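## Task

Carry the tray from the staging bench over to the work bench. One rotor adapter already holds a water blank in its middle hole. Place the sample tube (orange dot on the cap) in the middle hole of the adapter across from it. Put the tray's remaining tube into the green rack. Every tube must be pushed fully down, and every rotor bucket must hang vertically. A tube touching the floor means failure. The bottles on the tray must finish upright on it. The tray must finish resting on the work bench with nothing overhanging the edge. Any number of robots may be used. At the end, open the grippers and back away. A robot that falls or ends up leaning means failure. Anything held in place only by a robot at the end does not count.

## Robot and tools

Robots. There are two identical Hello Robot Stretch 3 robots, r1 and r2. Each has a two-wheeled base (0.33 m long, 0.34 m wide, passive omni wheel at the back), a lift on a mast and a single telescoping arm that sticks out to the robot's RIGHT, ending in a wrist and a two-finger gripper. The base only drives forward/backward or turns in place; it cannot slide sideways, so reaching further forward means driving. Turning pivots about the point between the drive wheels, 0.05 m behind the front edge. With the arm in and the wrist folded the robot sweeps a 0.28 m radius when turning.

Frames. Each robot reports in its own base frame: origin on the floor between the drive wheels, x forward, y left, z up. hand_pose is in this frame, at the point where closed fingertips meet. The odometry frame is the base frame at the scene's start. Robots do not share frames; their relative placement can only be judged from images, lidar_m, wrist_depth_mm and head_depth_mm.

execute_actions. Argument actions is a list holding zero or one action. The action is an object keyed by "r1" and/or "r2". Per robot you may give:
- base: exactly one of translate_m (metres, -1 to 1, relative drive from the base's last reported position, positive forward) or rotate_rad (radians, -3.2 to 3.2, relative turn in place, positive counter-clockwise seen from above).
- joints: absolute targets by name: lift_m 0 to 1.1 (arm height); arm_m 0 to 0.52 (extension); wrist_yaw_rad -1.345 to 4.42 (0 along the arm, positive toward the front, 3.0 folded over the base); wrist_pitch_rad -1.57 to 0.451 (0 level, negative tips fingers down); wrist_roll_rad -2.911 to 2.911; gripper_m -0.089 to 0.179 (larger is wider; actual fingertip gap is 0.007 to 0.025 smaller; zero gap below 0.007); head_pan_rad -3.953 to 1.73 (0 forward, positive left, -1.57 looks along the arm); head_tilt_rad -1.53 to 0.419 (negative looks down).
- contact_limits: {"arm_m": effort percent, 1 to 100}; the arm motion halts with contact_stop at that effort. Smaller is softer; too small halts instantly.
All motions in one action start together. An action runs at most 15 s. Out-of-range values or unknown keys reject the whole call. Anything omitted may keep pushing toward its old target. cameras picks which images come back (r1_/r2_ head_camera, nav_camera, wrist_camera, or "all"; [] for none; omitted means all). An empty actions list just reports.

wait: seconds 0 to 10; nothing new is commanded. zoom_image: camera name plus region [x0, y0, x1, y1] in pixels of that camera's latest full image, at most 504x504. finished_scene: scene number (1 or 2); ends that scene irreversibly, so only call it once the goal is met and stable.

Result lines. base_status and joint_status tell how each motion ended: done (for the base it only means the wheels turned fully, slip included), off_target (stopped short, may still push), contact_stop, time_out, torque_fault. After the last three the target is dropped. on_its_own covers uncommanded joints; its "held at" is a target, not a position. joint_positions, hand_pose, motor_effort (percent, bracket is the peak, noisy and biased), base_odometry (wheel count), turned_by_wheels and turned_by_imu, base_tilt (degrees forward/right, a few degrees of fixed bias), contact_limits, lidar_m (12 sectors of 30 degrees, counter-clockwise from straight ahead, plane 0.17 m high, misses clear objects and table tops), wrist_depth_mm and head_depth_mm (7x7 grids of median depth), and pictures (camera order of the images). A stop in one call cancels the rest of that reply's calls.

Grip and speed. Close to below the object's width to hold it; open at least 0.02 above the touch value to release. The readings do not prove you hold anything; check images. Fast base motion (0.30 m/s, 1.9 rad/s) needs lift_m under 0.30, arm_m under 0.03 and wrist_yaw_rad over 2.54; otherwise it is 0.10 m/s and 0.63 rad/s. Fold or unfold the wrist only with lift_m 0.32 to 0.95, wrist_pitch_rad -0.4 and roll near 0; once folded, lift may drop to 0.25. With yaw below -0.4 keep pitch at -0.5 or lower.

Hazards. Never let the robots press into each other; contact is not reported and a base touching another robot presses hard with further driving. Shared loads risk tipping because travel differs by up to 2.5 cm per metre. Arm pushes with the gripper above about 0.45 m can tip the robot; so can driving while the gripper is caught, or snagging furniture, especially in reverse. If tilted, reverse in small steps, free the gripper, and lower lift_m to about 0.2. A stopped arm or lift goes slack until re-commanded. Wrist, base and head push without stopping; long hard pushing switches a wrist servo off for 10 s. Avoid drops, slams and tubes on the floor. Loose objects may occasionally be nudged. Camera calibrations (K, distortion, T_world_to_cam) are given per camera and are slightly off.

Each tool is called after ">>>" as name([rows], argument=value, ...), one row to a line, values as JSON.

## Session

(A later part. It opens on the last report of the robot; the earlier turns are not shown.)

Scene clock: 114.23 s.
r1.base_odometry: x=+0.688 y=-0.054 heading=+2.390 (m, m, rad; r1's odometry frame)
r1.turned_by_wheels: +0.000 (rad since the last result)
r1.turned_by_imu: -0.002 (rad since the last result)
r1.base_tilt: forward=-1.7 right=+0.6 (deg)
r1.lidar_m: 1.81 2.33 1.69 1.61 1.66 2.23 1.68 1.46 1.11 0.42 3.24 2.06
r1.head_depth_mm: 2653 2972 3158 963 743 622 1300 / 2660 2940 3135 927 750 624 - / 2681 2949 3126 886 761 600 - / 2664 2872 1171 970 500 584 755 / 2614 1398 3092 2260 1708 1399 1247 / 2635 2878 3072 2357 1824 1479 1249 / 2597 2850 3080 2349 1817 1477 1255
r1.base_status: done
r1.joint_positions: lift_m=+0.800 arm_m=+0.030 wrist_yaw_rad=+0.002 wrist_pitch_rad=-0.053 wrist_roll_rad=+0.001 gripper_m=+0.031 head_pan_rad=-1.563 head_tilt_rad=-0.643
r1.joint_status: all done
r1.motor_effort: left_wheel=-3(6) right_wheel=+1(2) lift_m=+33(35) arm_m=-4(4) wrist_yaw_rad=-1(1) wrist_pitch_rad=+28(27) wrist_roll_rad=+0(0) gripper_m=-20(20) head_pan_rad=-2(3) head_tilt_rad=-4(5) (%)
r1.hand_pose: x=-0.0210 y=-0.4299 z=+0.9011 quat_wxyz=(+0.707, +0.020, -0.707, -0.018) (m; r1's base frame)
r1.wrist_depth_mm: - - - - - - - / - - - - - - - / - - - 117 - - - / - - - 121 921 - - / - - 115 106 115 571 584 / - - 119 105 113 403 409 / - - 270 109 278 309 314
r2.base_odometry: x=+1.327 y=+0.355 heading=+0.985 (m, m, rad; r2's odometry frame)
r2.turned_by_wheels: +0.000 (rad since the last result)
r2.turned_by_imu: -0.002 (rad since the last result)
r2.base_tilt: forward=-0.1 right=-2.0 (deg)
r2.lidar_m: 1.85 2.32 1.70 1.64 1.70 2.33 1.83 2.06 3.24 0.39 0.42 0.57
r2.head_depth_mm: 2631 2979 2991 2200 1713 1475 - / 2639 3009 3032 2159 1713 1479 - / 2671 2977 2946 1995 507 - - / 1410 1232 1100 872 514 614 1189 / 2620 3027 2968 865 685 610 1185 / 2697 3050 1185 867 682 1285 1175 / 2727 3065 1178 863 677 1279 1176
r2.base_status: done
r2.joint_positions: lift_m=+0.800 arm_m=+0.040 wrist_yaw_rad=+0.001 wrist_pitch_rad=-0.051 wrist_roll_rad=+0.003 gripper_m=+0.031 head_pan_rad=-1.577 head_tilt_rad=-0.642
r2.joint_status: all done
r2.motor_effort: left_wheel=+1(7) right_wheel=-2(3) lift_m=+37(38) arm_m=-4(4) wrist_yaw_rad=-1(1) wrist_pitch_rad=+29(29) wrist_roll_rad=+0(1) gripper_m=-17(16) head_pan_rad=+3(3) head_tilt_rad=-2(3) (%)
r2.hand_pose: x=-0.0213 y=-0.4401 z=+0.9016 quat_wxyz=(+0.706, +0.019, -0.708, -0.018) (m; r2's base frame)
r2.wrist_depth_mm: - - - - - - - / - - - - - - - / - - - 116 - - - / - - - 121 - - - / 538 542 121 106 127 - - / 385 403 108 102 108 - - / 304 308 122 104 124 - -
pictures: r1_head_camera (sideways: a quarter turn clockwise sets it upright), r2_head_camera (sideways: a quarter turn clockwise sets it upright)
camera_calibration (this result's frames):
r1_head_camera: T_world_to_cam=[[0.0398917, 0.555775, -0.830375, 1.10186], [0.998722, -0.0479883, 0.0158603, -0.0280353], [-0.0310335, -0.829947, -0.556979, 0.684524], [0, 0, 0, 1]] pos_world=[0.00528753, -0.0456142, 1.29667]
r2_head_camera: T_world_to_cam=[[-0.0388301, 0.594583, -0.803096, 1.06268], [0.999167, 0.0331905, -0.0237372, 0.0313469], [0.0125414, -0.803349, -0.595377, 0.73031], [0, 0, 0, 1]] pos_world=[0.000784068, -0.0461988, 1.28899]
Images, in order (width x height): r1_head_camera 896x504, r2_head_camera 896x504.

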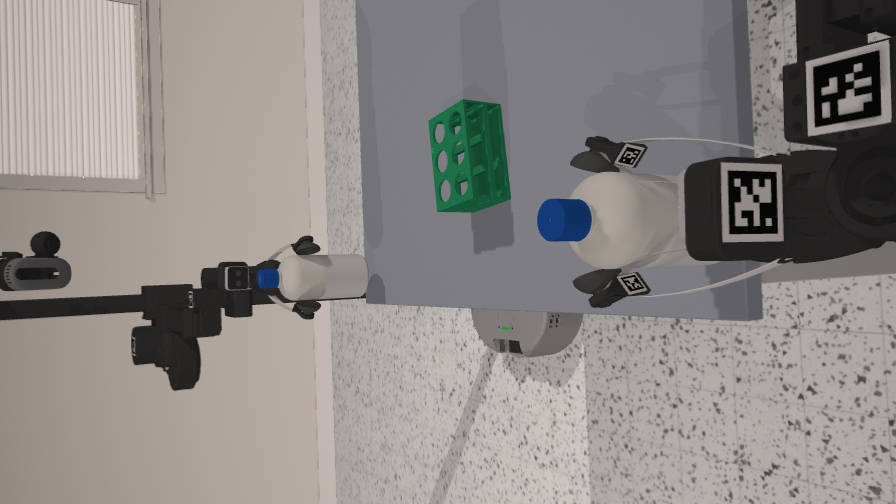

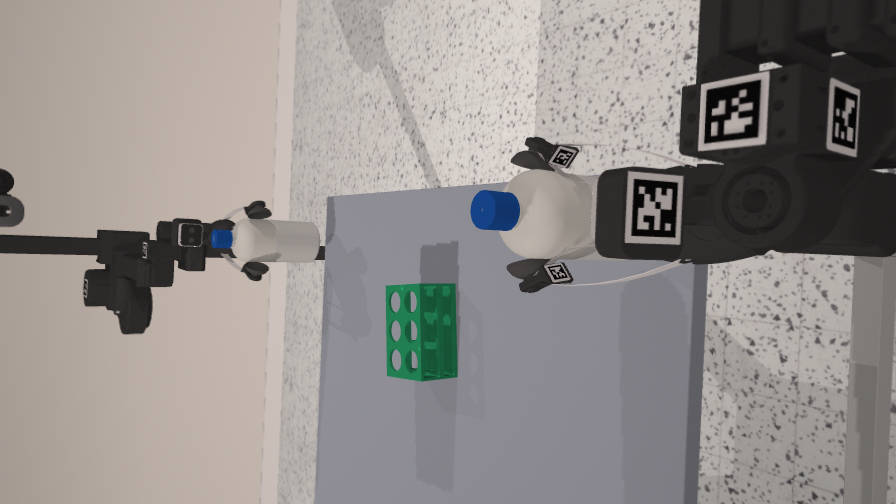

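>>> execute_actions([
  {"r1":{"joints":{"arm_m":0.06,"lift_m":0.775}},"r2":{"base":{"translate_m":0.06},"joints":{"lift_m":0.775}}},
], cameras=[])

>>> execute_actions([
  {"r1":{"joints":{"lift_m":0.758}},"r2":{"joints":{"lift_m":0.756}}},
], cameras=[])

>>> execute_actions([
  {"r1":{"joints":{"gripper_m":0.13}},"r2":{"joints":{"gripper_m":0.13}}},
], cameras=[])

>>> execute_actions([
  {"r1":{"joints":{"lift_m":0.9,"arm_m":0}},"r2":{"joints":{"lift_m":0.9,"arm_m":0}}},
], cameras=["r1_head_camera"])

>>> execute_actions([
  {"r1":{"base":{"translate_m":0.3},"joints":{"wrist_yaw_rad":3.0,"gripper_m":0.04}},"r2":{"base":{"translate_m":-0.3},"joints":{"wrist_yaw_rad":3.0,"gripper_m":0.04}}},
], cameras=[])

>>> execute_actions([
  {"r1":{"base":{"translate_m":0.6},"joints":{"wrist_pitch_rad":-0.4,"lift_m":0.28}},"r2":{"base":{"translate_m":-0.6},"joints":{"wrist_pitch_rad":-0.4,"lift_m":0.28}}},
], cameras=[])

>>> execute_actions([
  {"r1":{"base":{"translate_m":1}},"r2":{"base":{"translate_m":-1}}},
], cameras=[])

>>> execute_actions([
  {"r1":{"base":{"translate_m":0.63},"joints":{"lift_m":0.9}},"r2":{"base":{"translate_m":-0.67},"joints":{"lift_m":0.9}}},
], cameras=["r1_head_camera","r2_head_camera"])

Scene clock: 128.30 s.
r1.base_odometry: x=+0.688 y=-0.054 heading=+2.390 (m, m, rad; r1's odometry frame)
r1.turned_by_wheels: +0.000 (rad since the last result)
r1.turned_by_imu: +0.000 (rad since the last result)
r1.base_tilt: forward=-1.7 right=+0.7 (deg)
r1.lidar_m: 1.81 2.33 1.68 1.61 1.66 2.24 1.67 1.46 1.12 0.42 3.23 2.06
r1.head_depth_mm: 2669 2952 3118 963 743 622 - / 2674 2944 3102 926 746 624 - / 2644 2926 3133 889 760 617 - / 2553 2821 1140 973 542 592 745 / 2612 2774 3104 2256 1696 1396 1245 / 2619 2891 3149 2358 1820 1475 1251 / 2597 2865 3081 2379 1823 1476 1256
r1.base_status: not commanded
r1.joint_positions: lift_m=+0.775 arm_m=+0.060 wrist_yaw_rad=+0.002 wrist_pitch_rad=-0.053 wrist_roll_rad=+0.001 gripper_m=+0.031 head_pan_rad=-1.563 head_tilt_rad=-0.643
r1.joint_status: all done
r1.motor_effort: left_wheel=-2(2) right_wheel=+1(1) lift_m=+33(33) arm_m=+5(5) wrist_yaw_rad=-1(1) wrist_pitch_rad=+27(27) wrist_roll_rad=+0(0) gripper_m=-21(20) head_pan_rad=-3(3) head_tilt_rad=-6(5) (%)
r1.hand_pose: x=-0.0210 y=-0.4592 z=+0.8761 quat_wxyz=(+0.707, +0.020, -0.707, -0.018) (m; r1's base frame)
r1.wrist_depth_mm: - - - - - - - / - - - - - - - / - - - 117 - - - / - - - 121 824 851 900 / - - 115 106 115 501 511 / - - 119 105 112 357 358 / - - 237 109 248 268 276
r2.base_odometry: x=+1.360 y=+0.405 heading=+0.985 (m, m, rad; r2's odometry frame)
r2.turned_by_wheels: +0.000 (rad since the last result)
r2.turned_by_imu: +0.000 (rad since the last result)
r2.base_tilt: forward=-0.1 right=-2.0 (deg)
r2.lidar_m: 1.85 2.33 1.70 1.64 1.70 2.34 1.89 2.12 3.24 0.40 0.42 0.57
r2.head_depth_mm: 2675 2954 3049 2180 1717 1441 - / 2645 2967 3009 2186 1656 990 - / 2656 2886 1111 880 529 599 - / 2591 1426 1141 870 533 613 1183 / 2659 3020 2925 865 684 613 1187 / 2675 3008 1185 865 681 1287 1181 / 2693 3028 1181 862 681 1289 1179
r2.base_status: done
r2.joint_positions: lift_m=+0.775 arm_m=+0.040 wrist_yaw_rad=+0.001 wrist_pitch_rad=-0.051 wrist_roll_rad=+0.003 gripper_m=+0.031 head_pan_rad=-1.577 head_tilt_rad=-0.642
r2.joint_status: all done
r2.motor_effort: left_wheel=+1(8) right_wheel=-1(2) lift_m=+37(37) arm_m=-4(4) wrist_yaw_rad=+0(0) wrist_pitch_rad=+29(29) wrist_roll_rad=-1(1) gripper_m=-17(16) head_pan_rad=+3(3) head_tilt_rad=-2(2) (%)
r2.hand_pose: x=-0.0213 y=-0.4401 z=+0.8766 quat_wxyz=(+0.706, +0.019, -0.708, -0.018) (m; r2's base frame)
r2.wrist_depth_mm: - - - - - - - / - - - - - - - / - - - 116 - - - / 813 833 - 121 - - - / 481 490 121 106 127 - - / 339 349 108 102 108 - - / 267 269 121 105 124 - -
pictures: none
No camera images: the call's "cameras" was empty. Leave "cameras" out to get every camera's image.

Scene clock: 129.20 s.
r1.base_odometry: x=+0.688 y=-0.054 heading=+2.390 (m, m, rad; r1's odometry frame)
r1.turned_by_wheels: +0.000 (rad since the last result)
r1.turned_by_imu: +0.000 (rad since the last result)
r1.base_tilt: forward=-1.7 right=+0.7 (deg)
r1.lidar_m: 1.81 2.34 1.68 1.61 1.66 2.23 1.68 1.46 1.12 0.42 3.25 2.06
r1.head_depth_mm: 2682 2960 3132 962 744 623 - / 2672 2955 3102 928 745 624 - / 2640 2907 3110 886 772 617 - / 2555 2757 1179 975 738 594 756 / 2635 2779 3102 2252 1706 1404 1249 / 2631 2924 3076 2346 1816 1485 1251 / 2624 2863 3090 2377 1811 1489 1253
r1.base_status: not commanded
r1.joint_positions: lift_m=+0.758 arm_m=+0.060 wrist_yaw_rad=+0.002 wrist_pitch_rad=-0.017 wrist_roll_rad=+0.001 gripper_m=+0.031 head_pan_rad=-1.563 head_tilt_rad=-0.643
r1.joint_status: all done
r1.motor_effort: left_wheel=-2(2) right_wheel=+1(1) lift_m=+29(32) arm_m=+4(4) wrist_yaw_rad=-1(1) wrist_pitch_rad=+9(27) wrist_roll_rad=+0(0) gripper_m=-20(20) head_pan_rad=-2(3) head_tilt_rad=-4(5) (%)
r1.hand_pose: x=-0.0210 y=-0.4604 z=+0.8686 quat_wxyz=(+0.707, +0.007, -0.707, -0.006) (m; r1's base frame)
r1.wrist_depth_mm: - - - - - - - / - - - - - - - / - - - 118 - - - / - - - 120 - - - / - - 114 106 114 513 528 / - - 119 105 113 350 361 / - - 232 109 240 265 272
r2.base_odometry: x=+1.360 y=+0.405 heading=+0.985 (m, m, rad; r2's odometry frame)
r2.turned_by_wheels: +0.000 (rad since the last result)
r2.turned_by_imu: +0.000 (rad since the last result)
r2.base_tilt: forward=-0.2 right=-1.9 (deg)
r2.lidar_m: 1.85 2.32 1.70 1.64 1.70 2.33 1.89 2.12 3.26 0.40 0.42 0.57
r2.head_depth_mm: 2647 2967 2987 2193 1708 1407 - / 2672 2955 3025 2195 1656 1363 - / 2675 2902 1107 877 537 599 - / 2619 1427 1143 869 546 955 1182 / 2668 3041 2944 863 685 611 1181 / 2703 2989 1180 865 684 1283 1177 / 2701 3018 1175 863 679 1277 1174
r2.base_status: not commanded
r2.joint_positions: lift_m=+0.756 arm_m=+0.040 wrist_yaw_rad=+0.001 wrist_pitch_rad=-0.013 wrist_roll_rad=+0.003 gripper_m=+0.031 head_pan_rad=-1.577 head_tilt_rad=-0.642
r2.joint_status: all done
r2.motor_effort: left_wheel=+1(0) right_wheel=-1(1) lift_m=+32(36) arm_m=-4(4) wrist_yaw_rad=+0(0) wrist_pitch_rad=+8(29) wrist_roll_rad=+0(0) gripper_m=-17(16) head_pan_rad=+3(4) head_tilt_rad=-3(3) (%)
r2.hand_pose: x=-0.0213 y=-0.4413 z=+0.8674 quat_wxyz=(+0.706, +0.005, -0.708, -0.005) (m; r2's base frame)
r2.wrist_depth_mm: - - - - - - - / - - - - - - - / - - - 118 - - - / - - - 120 - - - / 498 506 119 105 122 - - / 339 346 109 102 108 - - / 258 261 121 105 122 - -
pictures: none
No camera images: the call's "cameras" was empty. Leave "cameras" out to get every camera's image.

Scene clock: 130.70 s.
r1.base_odometry: x=+0.688 y=-0.054 heading=+2.390 (m, m, rad; r1's odometry frame)
r1.turned_by_wheels: +0.000 (rad since the last result)
r1.turned_by_imu: +0.000 (rad since the last result)
r1.base_tilt: forward=-1.7 right=+0.6 (deg)
r1.lidar_m: 1.81 2.34 1.69 1.61 1.66 2.24 1.68 1.46 1.12 0.42 3.23 2.07
r1.head_depth_mm: 2670 2912 3136 967 744 622 - / 2652 2896 3143 927 745 624 - / 2688 2904 3085 887 750 617 - / 2551 2787 1176 971 726 590 752 / 2639 2761 3124 2246 1763 1404 1244 / 2642 2886 3145 2353 1833 1478 1249 / 2589 2836 3070 2357 1822 1479 1252
r1.base_status: not commanded
r1.joint_positions: lift_m=+0.758 arm_m=+0.060 wrist_yaw_rad=+0.002 wrist_pitch_rad=-0.017 wrist_roll_rad=+0.001 gripper_m=+0.130 head_pan_rad=-1.563 head_tilt_rad=-0.643
r1.joint_status: all done
r1.motor_effort: left_wheel=-2(2) right_wheel=+1(1) lift_m=+29(29) arm_m=+4(4) wrist_yaw_rad=-1(1) wrist_pitch_rad=+9(8) wrist_roll_rad=+0(0) gripper_m=+0(86) head_pan_rad=-3(3) head_tilt_rad=-5(4) (%)
r1.hand_pose: x=-0.0210 y=-0.4605 z=+0.8685 quat_wxyz=(+0.707, +0.007, -0.707, -0.006) (m; r1's base frame)
r1.wrist_depth_mm: - - - - - - - / - - - - - - - / - - - 118 - - - / - - - 120 - - - / - - - 106 124 563 534 / - - 299 105 304 - 359 / - - 227 109 184 255 273
r2.base_odometry: x=+1.360 y=+0.405 heading=+0.985 (m, m, rad; r2's odometry frame)
r2.turned_by_wheels: +0.000 (rad since the last result)
r2.turned_by_imu: +0.000 (rad since the last result)
r2.base_tilt: forward=-0.1 right=-1.9 (deg)
r2.lidar_m: 1.84 2.33 1.70 1.64 1.71 2.34 1.89 2.12 3.26 0.40 0.42 0.57
r2.head_depth_mm: 2645 2962 3005 2167 1705 1412 - / 2652 2966 2975 2179 1651 1374 - / 2688 2876 1103 878 556 600 - / 2652 1425 1138 868 554 612 1186 / 2673 2991 2948 864 685 611 1182 / 2693 3035 1190 866 682 1286 1179 / 2697 3016 1173 863 679 1285 1177
r2.base_status: not commanded
r2.joint_positions: lift_m=+0.756 arm_m=+0.040 wrist_yaw_rad=+0.001 wrist_pitch_rad=-0.014 wrist_roll_rad=+0.003 gripper_m=+0.130 head_pan_rad=-1.577 head_tilt_rad=-0.642
r2.joint_status: all done
r2.motor_effort: left_wheel=+1(1) right_wheel=-1(1) lift_m=+32(33) arm_m=-4(4) wrist_yaw_rad=+0(0) wrist_pitch_rad=+8(8) wrist_roll_rad=-1(1) gripper_m=+1(82) head_pan_rad=+3(4) head_tilt_rad=-3(3) (%)
r2.hand_pose: x=-0.0213 y=-0.4413 z=+0.8673 quat_wxyz=(+0.706, +0.005, -0.708, -0.005) (m; r2's base frame)
r2.wrist_depth_mm: - - - - - - - / - - - - - - - / - - - 119 - - - / - - - 121 - - - / 488 553 438 106 - - - / 338 - 125 103 221 - - / 271 249 130 106 250 - -
pictures: none
No camera images: the call's "cameras" was empty. Leave "cameras" out to get every camera's image.

Scene clock: 132.83 s.
r1.base_odometry: x=+0.688 y=-0.054 heading=+2.390 (m, m, rad; r1's odometry frame)
r1.turned_by_wheels: +0.000 (rad since the last result)
r1.turned_by_imu: +0.000 (rad since the last result)
r1.base_tilt: forward=-1.6 right=+0.6 (deg)
r1.lidar_m: 1.81 2.34 1.68 1.61 1.66 2.23 1.67 1.46 1.12 0.42 3.23 2.06
r1.head_depth_mm: 2700 2938 3136 962 743 640 - / 2672 2945 3100 963 722 631 - / 2693 2932 3132 883 783 - - / 1385 1221 1575 974 777 627 744 / 2593 2869 3092 2252 1658 1406 1251 / 2642 2871 3100 2378 1819 1476 1250 / 2601 2852 3094 2357 1819 1490 1259
r1.base_status: not commanded
r1.joint_positions: lift_m=+0.900 arm_m=+0.002 wrist_yaw_rad=+0.002 wrist_pitch_rad=-0.017 wrist_roll_rad=+0.001 gripper_m=+0.130 head_pan_rad=-1.563 head_tilt_rad=-0.643
r1.joint_status: all done
joint sent to its limit — the command would take r1.arm_m past its lower limit, so that joint was sent only as far as its limit.
r1.motor_effort: left_wheel=-2(2) right_wheel=+1(1) lift_m=+39(42) arm_m=-4(5) wrist_yaw_rad=-1(1) wrist_pitch_rad=+9(9) wrist_roll_rad=+0(0) gripper_m=+0(0) head_pan_rad=-2(2) head_tilt_rad=-5(5) (%)
r1.hand_pose: x=-0.0210 y=-0.4028 z=+1.0100 quat_wxyz=(+0.707, +0.007, -0.707, -0.006) (m; r1's base frame)
r1.wrist_depth_mm: - - - - - - - / - - - - - - - / - - - - - - - / - - - - - - - / - - - 878 929 - 995 / - - - 584 559 - 652 / - - - 223 477 477 498
r2.base_odometry: x=+1.360 y=+0.405 heading=+0.985 (m, m, rad; r2's odometry frame)
r2.turned_by_wheels: +0.000 (rad since the last result)
r2.turned_by_imu: +0.000 (rad since the last result)
r2.base_tilt: forward=-0.1 right=-2.0 (deg)
r2.lidar_m: 1.85 2.32 1.71 1.64 1.70 2.33 1.89 2.12 3.26 0.40 0.42 0.57
r2.head_depth_mm: 2646 2941 2990 2193 1732 - - / 2666 2937 3011 2270 1718 - - / 2621 2918 1129 879 - - - / 1340 2940 1140 867 710 614 1207 / 2662 2994 2941 875 685 610 1178 / 2689 3021 1187 867 683 1288 1181 / 2698 3059 1175 858 681 1284 1170
r2.base_status: not commanded
r2.joint_positions: lift_m=+0.900 arm_m=+0.001 wrist_yaw_rad=+0.001 wrist_pitch_rad=-0.015 wrist_roll_rad=+0.003 gripper_m=+0.130 head_pan_rad=-1.577 head_tilt_rad=-0.642
r2.joint_status: all done
r2.motor_effort: left_wheel=+1(0) right_wheel=-1(1) lift_m=+43(46) arm_m=-4(4) wrist_yaw_rad=+0(1) wrist_pitch_rad=+9(9) wrist_roll_rad=-1(0) gripper_m=+1(1) head_pan_rad=+3(3) head_tilt_rad=-3(3) (%)
r2.hand_pose: x=-0.0213 y=-0.4014 z=+1.0106 quat_wxyz=(+0.706, +0.006, -0.708, -0.005) (m; r2's base frame)
r2.wrist_depth_mm: - - - - - - - / - - - - - - - / - - - - - - - / - - - - - - - / - - - 914 - - - / 643 - 568 663 - - - / 486 468 497 497 - - -
pictures: r1_head_camera (sideways: a quarter turn clockwise sets it upright)
camera_calibration (this result's frames):
r1_head_camera: T_world_to_cam=[[0.0398921, 0.555775, -0.830375, 1.10186], [0.998722, -0.0479889, 0.0158603, -0.0280353], [-0.031034, -0.829946, -0.556979, 0.684524], [0, 0, 0, 1]] pos_world=[0.0052875, -0.0456142, 1.29667]
Images, in order (width x height): r1_head_camera 896x504.

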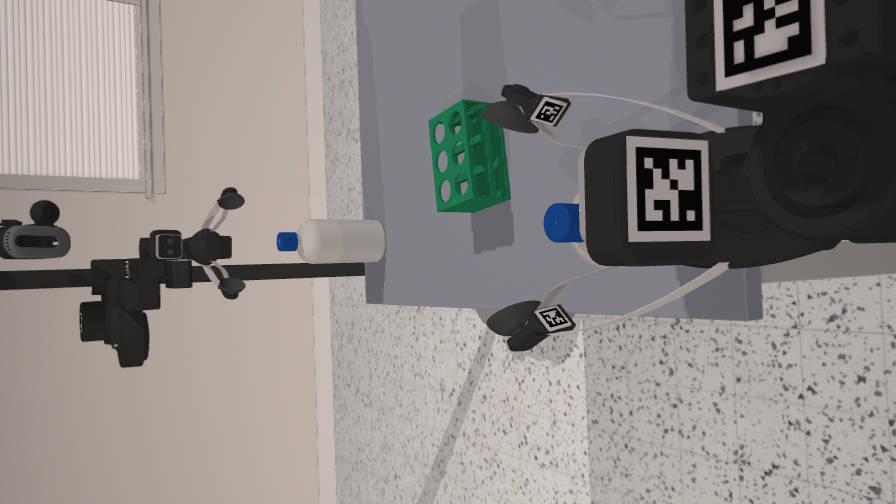

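Scene clock: 136.83 s.
r1.base_odometry: x=+0.469 y=+0.151 heading=+2.390 (m, m, rad; r1's odometry frame)
r1.turned_by_wheels: +0.000 (rad since the last result)
r1.turned_by_imu: +0.000 (rad since the last result)
r1.base_tilt: forward=-1.7 right=+0.5 (deg)
r1.lidar_m: 1.52 2.32 1.69 1.61 1.66 2.25 1.77 1.55 0.50 1.09 3.24 1.52
r1.head_depth_mm: 2683 2945 2919 961 794 1543 - / 2684 2892 3128 1104 1637 1506 - / 2634 2915 3129 2333 1809 1497 - / 1371 1493 3042 2237 1708 1478 - / 2561 2881 3088 2363 1759 1521 - / 2635 2863 3118 2358 1833 1480 1274 / 2589 2879 3043 2369 1810 1486 1258
r1.base_status: done
r1.joint_positions: lift_m=+0.900 arm_m=+0.002 wrist_yaw_rad=+2.997 wrist_pitch_rad=-0.017 wrist_roll_rad=+0.001 gripper_m=+0.040 head_pan_rad=-1.563 head_tilt_rad=-0.643
r1.joint_status: all done
r1.motor_effort: left_wheel=-3(3) right_wheel=+0(4) lift_m=+38(38) arm_m=-4(4) wrist_yaw_rad=+2(3) wrist_pitch_rad=+9(9) wrist_roll_rad=+0(0) gripper_m=-1(87) head_pan_rad=-2(2) head_tilt_rad=-5(5) (%)
r1.hand_pose: x=+0.0155 y=+0.1061 z=+1.0100 quat_wxyz=(+0.057, +0.706, -0.045, +0.705) (m; r1's base frame)
r1.wrist_depth_mm: - - - - - - - / - - - - - - - / - - - - - - - / - - - - - - - / - - - - - - - / - - - - - - - / - - - - - - -
r2.base_odometry: x=+1.194 y=+0.155 heading=+0.985 (m, m, rad; r2's odometry frame)
r2.turned_by_wheels: +0.000 (rad since the last result)
r2.turned_by_imu: +0.000 (rad since the last result)
r2.base_tilt: forward=+0.0 right=-2.1 (deg)
r2.lidar_m: 1.57 2.32 1.70 1.64 1.70 2.34 1.60 1.60 3.25 1.05 0.44 0.57
r2.head_depth_mm: 2650 2973 3036 2193 1747 - - / 2625 2983 3020 2149 1727 - - / 2612 2983 3017 2165 1686 - - / 1339 2939 2839 1875 1694 - - / 2671 2992 2935 1940 1645 - 1123 / 2708 3041 1085 866 750 1350 897 / 2696 3045 1172 831 680 653 1176
r2.base_status: done
r2.joint_positions: lift_m=+0.900 arm_m=+0.001 wrist_yaw_rad=+2.998 wrist_pitch_rad=-0.015 wrist_roll_rad=+0.003 gripper_m=+0.040 head_pan_rad=-1.577 head_tilt_rad=-0.642
r2.joint_status: all done
r2.motor_effort: left_wheel=+1(6) right_wheel=-1(4) lift_m=+43(43) arm_m=-4(4) wrist_yaw_rad=+3(3) wrist_pitch_rad=+9(9) wrist_roll_rad=-1(0) gripper_m=+1(80) head_pan_rad=+4(3) head_tilt_rad=-4(2) (%)
r2.hand_pose: x=+0.0153 y=+0.1078 z=+1.0106 quat_wxyz=(+0.056, +0.706, -0.045, +0.704) (m; r2's base frame)
r2.wrist_depth_mm: - - - - - - - / - - - - - - - / - - - - - - - / - - - - - - - / - - - - - - - / - - - - - - - / - - - - - - -
pictures: none
No camera images: the call's "cameras" was empty. Leave "cameras" out to get every camera's image.

Scene clock: 143.83 s.
r1.base_odometry: x=+0.031 y=+0.560 heading=+2.390 (m, m, rad; r1's odometry frame)
r1.turned_by_wheels: +0.000 (rad since the last result)
r1.turned_by_imu: +0.001 (rad since the last result)
r1.base_tilt: forward=-1.7 right=+0.8 (deg)
r1.lidar_m: 2.31 2.33 1.70 1.63 1.69 2.27 2.33 0.96 1.36 1.46 1.35 0.95
r1.head_depth_mm: 2650 2917 3121 2309 1790 1457 1236 / 2655 2921 3082 2332 1792 1463 1234 / 2625 2891 3105 2347 1811 1467 1245 / 1340 2861 3045 1800 1699 1480 1247 / 2624 2899 3105 2258 1745 1467 1245 / 2609 2913 3085 2351 1807 1480 1247 / 2599 2868 3058 2364 1820 1476 1251
r1.base_status: done
r1.joint_positions: lift_m=+0.280 arm_m=+0.002 wrist_yaw_rad=+2.998 wrist_pitch_rad=-0.415 wrist_roll_rad=+0.001 gripper_m=+0.040 head_pan_rad=-1.563 head_tilt_rad=-0.643
r1.joint_status: all done
r1.motor_effort: left_wheel=-3(9) right_wheel=+1(6) lift_m=+30(32) arm_m=-4(4) wrist_yaw_rad=+2(2) wrist_pitch_rad=+7(8) wrist_roll_rad=+0(0) gripper_m=-1(0) head_pan_rad=-2(3) head_tilt_rad=-5(5) (%)
r1.hand_pose: x=+0.0110 y=+0.0755 z=+0.2935 quat_wxyz=(+0.195, +0.701, +0.096, +0.680) (m; r1's base frame)
r1.wrist_depth_mm: - - - - - - - / - - - - - - - / 907 930 950 987 981 990 - / 714 718 754 732 744 759 773 / 582 596 - 602 639 612 626 / 494 512 - 523 528 519 524 / - - - - 438 443 448
r2.base_odometry: x=+0.863 y=-0.345 heading=+0.985 (m, m, rad; r2's odometry frame)
r2.turned_by_wheels: +0.000 (rad since the last result)
r2.turned_by_imu: +0.000 (rad since the last result)
r2.base_tilt: forward=+0.0 right=-1.9 (deg)
r2.lidar_m: 1.57 2.32 1.70 1.64 1.70 2.34 1.56 1.02 1.40 1.47 1.30 0.89
r2.head_depth_mm: 2642 2962 3018 2200 1719 1415 1198 / 2661 2968 3017 2183 1689 1404 1195 / 2652 2986 2977 2073 1687 1385 1186 / 2627 2955 1711 1814 1686 1381 1187 / 2675 2993 2943 2124 1678 1387 1185 / 2687 3029 2916 2135 1675 1383 1175 / 2711 2998 2902 2114 1668 1374 1174
r2.base_status: done
r2.joint_positions: lift_m=+0.280 arm_m=+0.001 wrist_yaw_rad=+2.999 wrist_pitch_rad=-0.413 wrist_roll_rad=+0.003 gripper_m=+0.040 head_pan_rad=-1.577 head_tilt_rad=-0.642
r2.joint_status: all done
r2.motor_effort: left_wheel=+1(12) right_wheel=-1(6) lift_m=+33(35) arm_m=-4(4) wrist_yaw_rad=+1(2) wrist_pitch_rad=+8(8) wrist_roll_rad=+0(1) gripper_m=+0(0) head_pan_rad=+3(3) head_tilt_rad=-2(4) (%)
r2.hand_pose: x=+0.0108 y=+0.0773 z=+0.2940 quat_wxyz=(+0.194, +0.701, +0.095, +0.679) (m; r2's base frame)
r2.wrist_depth_mm: - - - - - - - / - - - - - - - / 952 - - - - - - / 746 749 766 786 798 820 842 / 596 598 642 631 639 654 657 / 502 502 - 535 552 540 545 / 447 - - - 438 463 457
pictures: none
No camera images: the call's "cameras" was empty. Leave "cameras" out to get every camera's image.

Scene clock: 148.93 s.
r1.base_odometry: x=-0.700 y=+1.244 heading=+2.390 (m, m, rad; r1's odometry frame)
r1.turned_by_wheels: +0.000 (rad since the last result)
r1.turned_by_imu: +0.003 (rad since the last result)
r1.base_tilt: forward=-1.8 right=+0.6 (deg)
r1.lidar_m: 3.36 2.38 1.70 1.62 1.70 2.30 1.92 2.13 0.40 0.40 1.06 1.34
r1.head_depth_mm: 2623 2900 3122 2316 1798 1469 1236 / 2622 2888 3142 2328 1643 607 689 / 2646 2871 3157 971 746 609 1168 / 2536 2785 3012 974 750 610 1192 / 2608 2873 3089 975 751 612 1194 / 2592 2856 3059 976 751 612 1195 / 2577 2839 3015 982 754 613 1196
r1.base_status: done
r1.joint_positions: lift_m=+0.280 arm_m=+0.002 wrist_yaw_rad=+2.998 wrist_pitch_rad=-0.415 wrist_roll_rad=+0.001 gripper_m=+0.040 head_pan_rad=-1.563 head_tilt_rad=-0.643
r1.joint_status: not commanded
r1.motor_effort: left_wheel=-3(5) right_wheel=+1(7) lift_m=+30(30) arm_m=-4(4) wrist_yaw_rad=+1(2) wrist_pitch_rad=+7(8) wrist_roll_rad=+1(0) gripper_m=+0(1) head_pan_rad=-3(2) head_tilt_rad=-4(6) (%)
r1.hand_pose: x=+0.0109 y=+0.0755 z=+0.2935 quat_wxyz=(+0.195, +0.701, +0.096, +0.680) (m; r1's base frame)
r1.wrist_depth_mm: - - - - - - - / - - - - - - - / 923 891 957 953 - 987 - / 722 714 738 738 746 770 792 / 582 590 - 602 624 619 631 / 490 514 - 525 518 518 517 / - - - - 444 446 446
r2.base_odometry: x=+0.310 y=-1.179 heading=+0.985 (m, m, rad; r2's odometry frame)
r2.turned_by_wheels: +0.000 (rad since the last result)
r2.turned_by_imu: +0.001 (rad since the last result)
r2.base_tilt: forward=-0.1 right=-2.0 (deg)
r2.lidar_m: 1.83 2.33 1.70 1.65 1.71 2.34 3.46 0.57 0.41 0.39 3.26 2.07
r2.head_depth_mm: 2634 2912 2996 890 697 606 1198 / 2634 2935 3029 884 695 619 1188 / 2599 2964 2993 881 691 617 1184 / 2663 2927 1652 873 687 613 979 / 2671 2996 2939 2129 1536 1287 1156 / 2690 3030 2899 2134 1686 1382 1170 / 2736 2984 2904 2129 1670 1374 1172
r2.base_status: done
r2.joint_positions: lift_m=+0.280 arm_m=+0.001 wrist_yaw_rad=+2.999 wrist_pitch_rad=-0.413 wrist_roll_rad=+0.003 gripper_m=+0.040 head_pan_rad=-1.577 head_tilt_rad=-0.642
r2.joint_status: not commanded
r2.motor_effort: left_wheel=+0(12) right_wheel=-1(5) lift_m=+33(34) arm_m=-4(4) wrist_yaw_rad=+1(2) wrist_pitch_rad=+8(8) wrist_roll_rad=-1(0) gripper_m=+1(1) head_pan_rad=+3(3) head_tilt_rad=-3(2) (%)
r2.hand_pose: x=+0.0108 y=+0.0773 z=+0.2940 quat_wxyz=(+0.194, +0.701, +0.095, +0.679) (m; r2's base frame)
r2.wrist_depth_mm: - - - - - - - / - - - - - - - / 970 - - - - - - / 743 745 760 784 825 818 853 / 603 609 650 621 645 641 669 / 501 508 - 541 553 541 547 / 444 - - - 436 460 463
pictures: none
No camera images: the call's "cameras" was empty. Leave "cameras" out to get every camera's image.

Scene clock: 156.50 s.
r1.base_odometry: x=-1.160 y=+1.674 heading=+2.389 (m, m, rad; r1's odometry frame)
r1.turned_by_wheels: +0.000 (rad since the last result)
r1.turned_by_imu: +0.001 (rad since the last result)
r1.base_tilt: forward=-1.7 right=+0.4 (deg)
r1.lidar_m: 2.73 2.39 1.73 1.64 1.69 2.32 2.54 0.83 1.06 1.02 1.05 0.75
r1.head_depth_mm: 2666 2904 3080 962 743 640 - / 2635 2896 3081 937 680 623 - / 2587 2897 3075 958 680 617 - / 1347 1432 3014 951 747 610 - / 2531 2883 3055 876 749 627 - / 2580 2863 3024 978 731 614 555 / 2546 2811 2989 980 756 614 1174
r1.base_status: done
r1.joint_positions: lift_m=+0.900 arm_m=+0.002 wrist_yaw_rad=+2.998 wrist_pitch_rad=-0.415 wrist_roll_rad=+0.001 gripper_m=+0.040 head_pan_rad=-1.563 head_tilt_rad=-0.643
r1.joint_status: all done
r1.motor_effort: left_wheel=-3(10) right_wheel=+1(5) lift_m=+38(41) arm_m=-4(4) wrist_yaw_rad=+1(1) wrist_pitch_rad=+8(8) wrist_roll_rad=+0(0) gripper_m=+0(0) head_pan_rad=-2(3) head_tilt_rad=-4(3) (%)
r1.hand_pose: x=+0.0109 y=+0.0754 z=+0.9131 quat_wxyz=(+0.195, +0.701, +0.096, +0.680) (m; r1's base frame)
r1.wrist_depth_mm: - - - - - - - / - - - - - - - / - - - - - - - / - - - - - - - / - - - - - - - / - - - - - - - / - - - - - - -
r2.base_odometry: x=-0.060 y=-1.737 heading=+0.985 (m, m, rad; r2's odometry frame)
r2.turned_by_wheels: +0.000 (rad since the last result)
r2.turned_by_imu: +0.000 (rad since the last result)
r2.base_tilt: forward=+0.0 right=-2.1 (deg)
r2.lidar_m: 2.49 2.33 1.71 1.65 1.71 2.35 2.80 0.57 0.41 0.40 0.41 0.57
r2.head_depth_mm: 2625 2930 3040 887 707 - - / 2637 2950 2983 845 704 - - / 2649 2957 2985 845 690 - - / 1284 2925 1645 853 688 - - / 2627 2975 2905 836 683 - 968 / 2696 3006 2925 862 683 608 1158 / 2687 3042 1176 859 678 1284 1179
r2.base_status: done
r2.joint_positions: lift_m=+0.900 arm_m=+0.001 wrist_yaw_rad=+2.999 wrist_pitch_rad=-0.413 wrist_roll_rad=+0.003 gripper_m=+0.040 head_pan_rad=-1.577 head_tilt_rad=-0.642
r2.joint_status: all done
r2.motor_effort: left_wheel=+1(14) right_wheel=-1(7) lift_m=+43(45) arm_m=-4(4) wrist_yaw_rad=+1(1) wrist_pitch_rad=+8(8) wrist_roll_rad=-1(0) gripper_m=+1(0) head_pan_rad=+3(3) head_tilt_rad=-3(3) (%)
r2.hand_pose: x=+0.0108 y=+0.0773 z=+0.9136 quat_wxyz=(+0.195, +0.701, +0.095, +0.679) (m; r2's base frame)
r2.wrist_depth_mm: - - - - - - - / - - - - - - - / - - - - - - - / - - - - - - - / - - - - - - - / - - - - - - - / - - - - - - -
pictures: r1_head_camera (sideways: a quarter turn clockwise sets it upright), r2_head_camera (sideways: a quarter turn clockwise sets it upright)
camera_calibration (this result's frames):
r1_head_camera: T_world_to_cam=[[0.039933, 0.555772, -0.830375, 1.10186], [0.998718, -0.0480625, 0.0158603, -0.0280353], [-0.0310952, -0.829944, -0.556979, 0.684525], [0, 0, 0, 1]] pos_world=[0.00528414, -0.0456142, 1.29667]
r2_head_camera: T_world_to_cam=[[-0.0388304, 0.594583, -0.803096, 1.06268], [0.999167, 0.033191, -0.0237372, 0.0313469], [0.0125418, -0.803349, -0.595377, 0.73031], [0, 0, 0, 1]] pos_world=[0.00078409, -0.0461988, 1.28899]
Images, in order (width x height): r1_head_camera 896x504, r2_head_camera 896x504.

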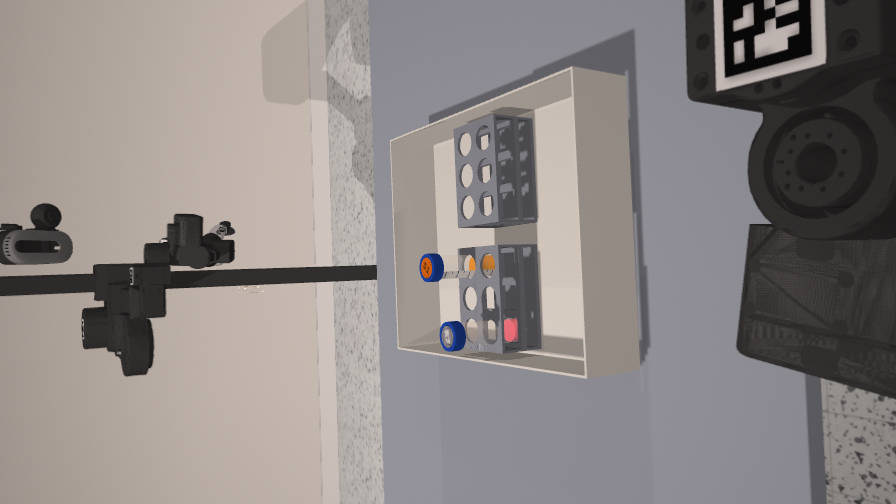

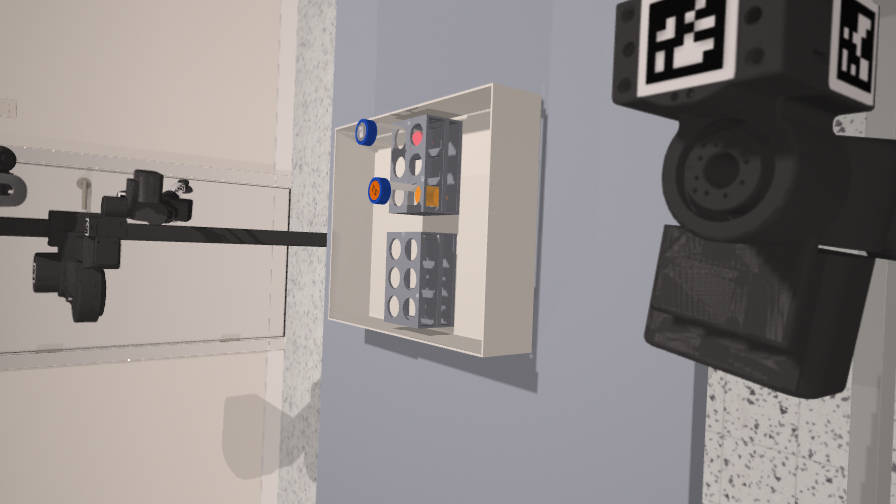

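>>> execute_actions([
  {"r1":{"base":{"rotate_rad":0.015},"joints":{"wrist_yaw_rad":0,"gripper_m":0.06}},"r2":{"base":{"translate_m":-0.01},"joints":{"wrist_yaw_rad":0,"gripper_m":0.06}}},
], cameras=[])

>>> execute_actions([
  {"r1":{"base":{"translate_m":-0.018},"joints":{"lift_m":0.99,"wrist_pitch_rad":-1.57,"wrist_roll_rad":1.57}},"r2":{"joints":{"lift_m":0.99,"wrist_pitch_rad":-1.57,"wrist_roll_rad":1.57}}},
], cameras=[])

>>> execute_actions([
  {"r1":{"joints":{"arm_m":0.395}},"r2":{"joints":{"arm_m":0.44}}},
], cameras=["r1_wrist_camera","r2_wrist_camera","r1_head_camera"])

Scene clock: 167.33 s.
r1.base_odometry: x=-1.160 y=+1.674 heading=+2.404 (m, m, rad; r1's odometry frame)
r1.turned_by_wheels: +0.015 (rad since the last result)
r1.turned_by_imu: +0.014 (rad since the last result)
r1.base_tilt: forward=-1.7 right=+0.6 (deg)
r1.lidar_m: 2.73 2.36 1.72 1.64 1.71 2.36 2.54 0.82 1.06 1.02 1.06 0.75
r1.head_depth_mm: 2628 2886 3114 959 743 639 - / 2627 2887 3142 926 680 624 - / 2638 2881 3114 952 757 - - / 1335 1172 2931 933 760 - 1178 / 2548 2863 3092 936 749 611 1170 / 2588 2824 3056 981 755 613 1172 / 2557 2823 3044 984 756 616 1178
r1.base_status: done
r1.joint_positions: lift_m=+0.900 arm_m=+0.002 wrist_yaw_rad=+0.003 wrist_pitch_rad=-0.415 wrist_roll_rad=+0.001 gripper_m=+0.060 head_pan_rad=-1.563 head_tilt_rad=-0.643
r1.joint_status: all done
r1.motor_effort: left_wheel=-3(7) right_wheel=+2(5) lift_m=+39(39) arm_m=-4(4) wrist_yaw_rad=-2(2) wrist_pitch_rad=+8(8) wrist_roll_rad=+0(0) gripper_m=+1(75) head_pan_rad=-2(2) head_tilt_rad=-5(4) (%)
r1.hand_pose: x=-0.0208 y=-0.3717 z=+0.9131 quat_wxyz=(+0.692, +0.147, -0.692, -0.145) (m; r1's base frame)
r1.wrist_depth_mm: - - - - - - - / - 833 883 687 - - - / 593 610 544 543 506 650 665 / 466 460 427 479 475 478 503 / 378 381 366 362 354 384 410 / 320 320 310 329 326 333 340 / 277 280 281 285 289 290 291
r2.base_odometry: x=-0.065 y=-1.746 heading=+0.985 (m, m, rad; r2's odometry frame)
r2.turned_by_wheels: +0.000 (rad since the last result)
r2.turned_by_imu: +0.000 (rad since the last result)
r2.base_tilt: forward=+0.1 right=-1.9 (deg)
r2.lidar_m: 2.50 2.33 1.71 1.65 1.71 2.35 2.79 0.56 0.41 0.40 0.41 0.56
r2.head_depth_mm: 2660 2939 3045 889 709 - - / 2658 2998 3007 851 705 - - / 2648 2922 2982 844 721 - - / 1282 2865 1644 864 722 614 1188 / 2610 2936 2944 857 683 610 1180 / 2685 3028 2951 868 682 610 1177 / 2702 3029 1175 858 680 1279 1171
r2.base_status: done
r2.joint_positions: lift_m=+0.900 arm_m=+0.001 wrist_yaw_rad=+0.002 wrist_pitch_rad=-0.413 wrist_roll_rad=+0.003 gripper_m=+0.060 head_pan_rad=-1.577 head_tilt_rad=-0.642
r2.joint_status: all done
r2.motor_effort: left_wheel=+0(6) right_wheel=-1(3) lift_m=+43(43) arm_m=-4(4) wrist_yaw_rad=-2(4) wrist_pitch_rad=+8(8) wrist_roll_rad=+0(1) gripper_m=+1(72) head_pan_rad=+3(3) head_tilt_rad=-3(2) (%)
r2.hand_pose: x=-0.0210 y=-0.3705 z=+0.9136 quat_wxyz=(+0.692, +0.146, -0.693, -0.145) (m; r2's base frame)
r2.wrist_depth_mm: - - - - - - - / - - - - - - - / 639 660 560 571 617 733 760 / 480 490 386 385 470 541 548 / 387 393 397 399 410 430 434 / 328 331 - 343 - 352 363 / 280 283 284 293 289 302 305
pictures: none
No camera images: the call's "cameras" was empty. Leave "cameras" out to get every camera's image.

Scene clock: 169.00 s.
r1.base_odometry: x=-1.146 y=+1.662 heading=+2.404 (m, m, rad; r1's odometry frame)
r1.turned_by_wheels: +0.000 (rad since the last result)
r1.turned_by_imu: +0.000 (rad since the last result)
r1.base_tilt: forward=-1.7 right=+0.6 (deg)
r1.lidar_m: 2.75 2.35 1.72 1.64 1.70 2.36 2.52 0.81 1.06 1.02 1.06 0.77
r1.head_depth_mm: 2637 2883 3063 1054 - - - / 2626 2862 3118 927 - - - / 2625 2862 3042 954 - - - / 1226 1510 3006 930 770 602 552 / 1278 2823 3059 916 749 612 1171 / 2550 2844 3068 983 749 612 1169 / 2609 2847 3058 984 756 614 1176
r1.base_status: done
r1.joint_positions: lift_m=+0.990 arm_m=+0.002 wrist_yaw_rad=+0.003 wrist_pitch_rad=-1.562 wrist_roll_rad=+1.566 gripper_m=+0.060 head_pan_rad=-1.563 head_tilt_rad=-0.643
r1.joint_status: all done
r1.motor_effort: left_wheel=-3(7) right_wheel=+1(2) lift_m=+38(39) arm_m=-4(4) wrist_yaw_rad=-2(2) wrist_pitch_rad=-4(7) wrist_roll_rad=+2(2) gripper_m=+0(0) head_pan_rad=-3(2) head_tilt_rad=-4(4) (%)
r1.hand_pose: x=-0.0216 y=-0.1248 z=+0.8721 quat_wxyz=(+0.003, +0.002, -0.710, -0.704) (m; r1's base frame)
r1.wrist_depth_mm: 261 989 - - 991 957 948 / 268 - - - - - 973 / 276 - - - - - - / 286 - - - - - - / 297 - - - - - - / 305 - - - - - - / 321 - - - - - -
r2.base_odometry: x=-0.065 y=-1.746 heading=+0.985 (m, m, rad; r2's odometry frame)
r2.turned_by_wheels: +0.000 (rad since the last result)
r2.turned_by_imu: +0.000 (rad since the last result)
r2.base_tilt: forward=-0.2 right=-2.0 (deg)
r2.lidar_m: 2.51 2.33 1.71 1.64 1.71 2.35 2.79 0.56 0.41 0.40 0.41 0.56
r2.head_depth_mm: 2630 2935 3054 - - - - / 2648 2961 2975 906 - - - / 2615 2954 3005 864 - - - / 1227 2884 1654 866 685 612 - / 2679 2966 2921 861 686 612 1199 / 2736 2971 2909 864 682 609 1178 / 2702 3050 1171 862 681 1284 1174
r2.base_status: not commanded
r2.joint_positions: lift_m=+0.990 arm_m=+0.001 wrist_yaw_rad=+0.002 wrist_pitch_rad=-1.549 wrist_roll_rad=+1.565 gripper_m=+0.060 head_pan_rad=-1.577 head_tilt_rad=-0.642
r2.joint_status: all done
joint sent to its limit — the command would take r2.wrist_pitch_rad past its lower limit, so that joint was sent only as far as its limit.
r2.motor_effort: left_wheel=+0(1) right_wheel=-1(1) lift_m=+43(46) arm_m=-4(4) wrist_yaw_rad=-1(2) wrist_pitch_rad=-5(7) wrist_roll_rad=+2(2) gripper_m=+1(1) head_pan_rad=+3(3) head_tilt_rad=-4(3) (%)
r2.hand_pose: x=-0.0216 y=-0.1268 z=+0.8718 quat_wxyz=(+0.003, +0.002, -0.715, -0.699) (m; r2's base frame)
r2.wrist_depth_mm: 976 975 979 - 999 - - / - - - - - - - / - - - - - - - / 351 - - - - - - / 356 - - - - - - / 298 - - - - - - / 297 - - - - - -
pictures: none
No camera images: the call's "cameras" was empty. Leave "cameras" out to get every camera's image.

Scene clock: 173.43 s.
r1.base_odometry: x=-1.146 y=+1.662 heading=+2.404 (m, m, rad; r1's odometry frame)
r1.turned_by_wheels: +0.000 (rad since the last result)
r1.turned_by_imu: +0.000 (rad since the last result)
r1.base_tilt: forward=-1.6 right=+0.6 (deg)
r1.lidar_m: 2.75 2.35 1.72 1.64 1.70 2.35 2.52 0.81 1.06 1.02 1.06 0.76
r1.head_depth_mm: 2644 2799 - 926 743 606 1186 / 2636 2826 3107 927 680 606 1186 / 2602 2765 - 921 744 607 1189 / 1296 768 1617 816 675 610 1167 / 1272 2786 3098 918 748 612 1163 / 2590 2867 3073 980 749 613 1174 / 2586 2828 3090 984 754 614 1173
r1.base_status: not commanded
r1.joint_positions: lift_m=+0.990 arm_m=+0.395 wrist_yaw_rad=+0.001 wrist_pitch_rad=-1.563 wrist_roll_rad=+1.568 gripper_m=+0.060 head_pan_rad=-1.563 head_tilt_rad=-0.643
r1.joint_status: all done
r1.motor_effort: left_wheel=-3(3) right_wheel=+2(2) lift_m=+38(38) arm_m=+5(6) wrist_yaw_rad=-1(2) wrist_pitch_rad=-4(4) wrist_roll_rad=+1(2) gripper_m=+0(0) head_pan_rad=-2(3) head_tilt_rad=-6(5) (%)
r1.hand_pose: x=-0.0216 y=-0.5171 z=+0.8721 quat_wxyz=(+0.002, +0.001, -0.709, -0.705) (m; r1's base frame)
r1.wrist_depth_mm: 200 247 249 246 246 243 924 / 205 254 257 256 253 250 990 / 210 259 265 260 262 259 - / 245 276 274 270 270 264 - / 227 278 285 283 279 277 - / 233 268 297 291 294 286 - / 243 277 303 299 299 - -
r2.base_odometry: x=-0.065 y=-1.746 heading=+0.985 (m, m, rad; r2's odometry frame)
r2.turned_by_wheels: +0.000 (rad since the last result)
r2.turned_by_imu: +0.000 (rad since the last result)
r2.base_tilt: forward=+0.0 right=-2.1 (deg)
r2.lidar_m: 2.50 2.33 1.71 1.65 1.71 2.34 2.79 0.56 0.41 0.40 0.41 0.56
r2.head_depth_mm: 2625 - 1170 889 697 603 1192 / 2636 - 3005 852 693 617 1194 / 2599 - 1040 841 688 615 1183 / 780 1485 1029 861 685 614 1187 / 2652 3000 2913 858 686 610 1180 / 2681 3037 2936 864 681 608 1175 / 2708 3005 1167 860 678 1282 1177
r2.base_status: not commanded
r2.joint_positions: lift_m=+0.990 arm_m=+0.440 wrist_yaw_rad=+0.001 wrist_pitch_rad=-1.550 wrist_roll_rad=+1.567 gripper_m=+0.060 head_pan_rad=-1.577 head_tilt_rad=-0.642
r2.joint_status: all done
r2.motor_effort: left_wheel=+0(1) right_wheel=-1(1) lift_m=+43(43) arm_m=+4(4) wrist_yaw_rad=-1(2) wrist_pitch_rad=-4(5) wrist_roll_rad=+2(2) gripper_m=+1(1) head_pan_rad=+3(3) head_tilt_rad=-3(3) (%)
r2.hand_pose: x=-0.0216 y=-0.5656 z=+0.8719 quat_wxyz=(+0.002, +0.001, -0.714, -0.700) (m; r2's base frame)
r2.wrist_depth_mm: 221 249 253 256 256 257 991 / 201 254 256 260 261 263 - / 204 260 263 267 265 267 - / 217 265 267 269 274 272 - / 235 271 274 274 277 279 - / 246 275 - 283 - 286 - / 220 279 287 286 292 295 -
pictures: r1_head_camera (sideways: a quarter turn clockwise sets it upright), r1_wrist_camera, r2_wrist_camera
camera_calibration (this result's frames):
r1_head_camera: T_world_to_cam=[[0.0399803, 0.555769, -0.830375, 1.10186], [0.998714, -0.0481475, 0.0158603, -0.0280353], [-0.0311658, -0.829941, -0.556979, 0.684525], [0, 0, 0, 1]] pos_world=[0.00528026, -0.0456141, 1.29667]
r1_wrist_camera: T_world_to_cam=[[-0.0469022, 0.998654, -0.0221331, 0.531186], [0.978855, 0.0503664, 0.198259, -0.10054], [0.199107, -0.0123663, -0.9799, 1.01635], [0, 0, 0, 1]] pos_world=[-0.0790349, -0.512839, 1.02761]
r2_wrist_camera: T_world_to_cam=[[0.00422273, 0.999985, 0.00360983, 0.563242], [0.991704, -0.00465147, 0.128455, -0.053257], [0.12847, 0.00303745, -0.991709, 1.02815], [0, 0, 0, 1]] pos_world=[-0.0816491, -0.566604, 1.02443]
Images, in order (width x height): r1_head_camera 896x504, r1_wrist_camera 644x364, r2_wrist_camera 644x364.

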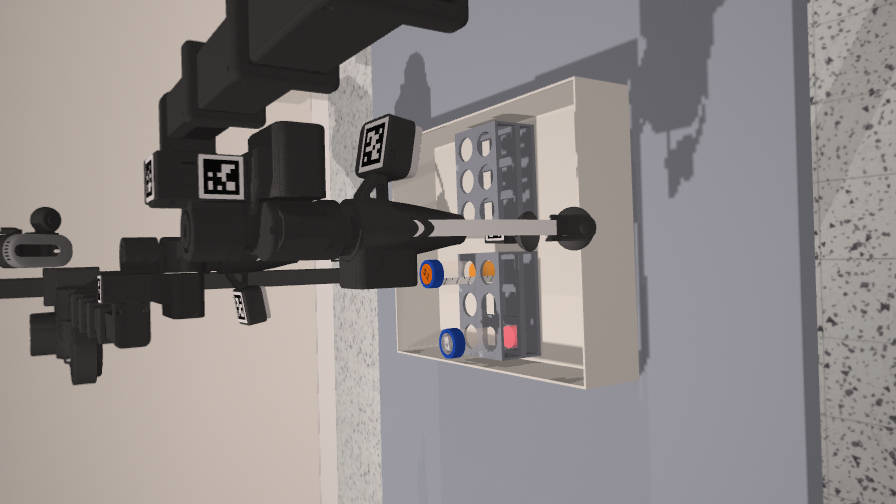

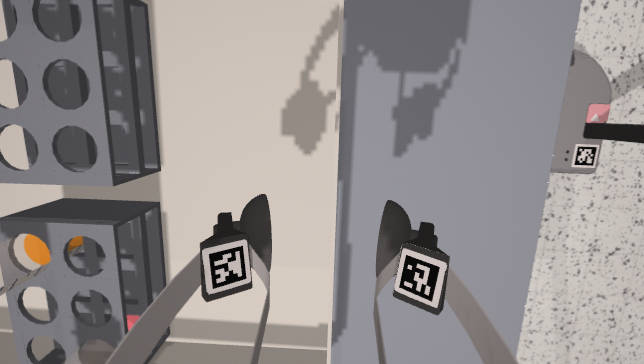

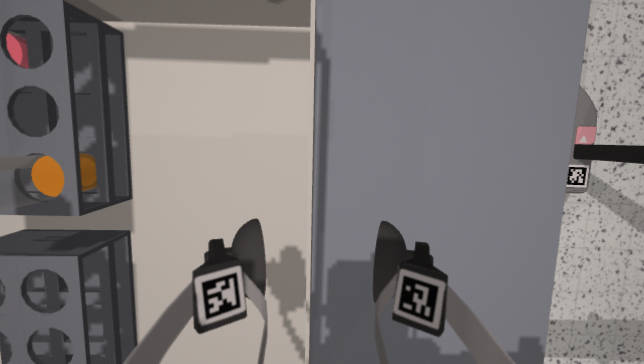

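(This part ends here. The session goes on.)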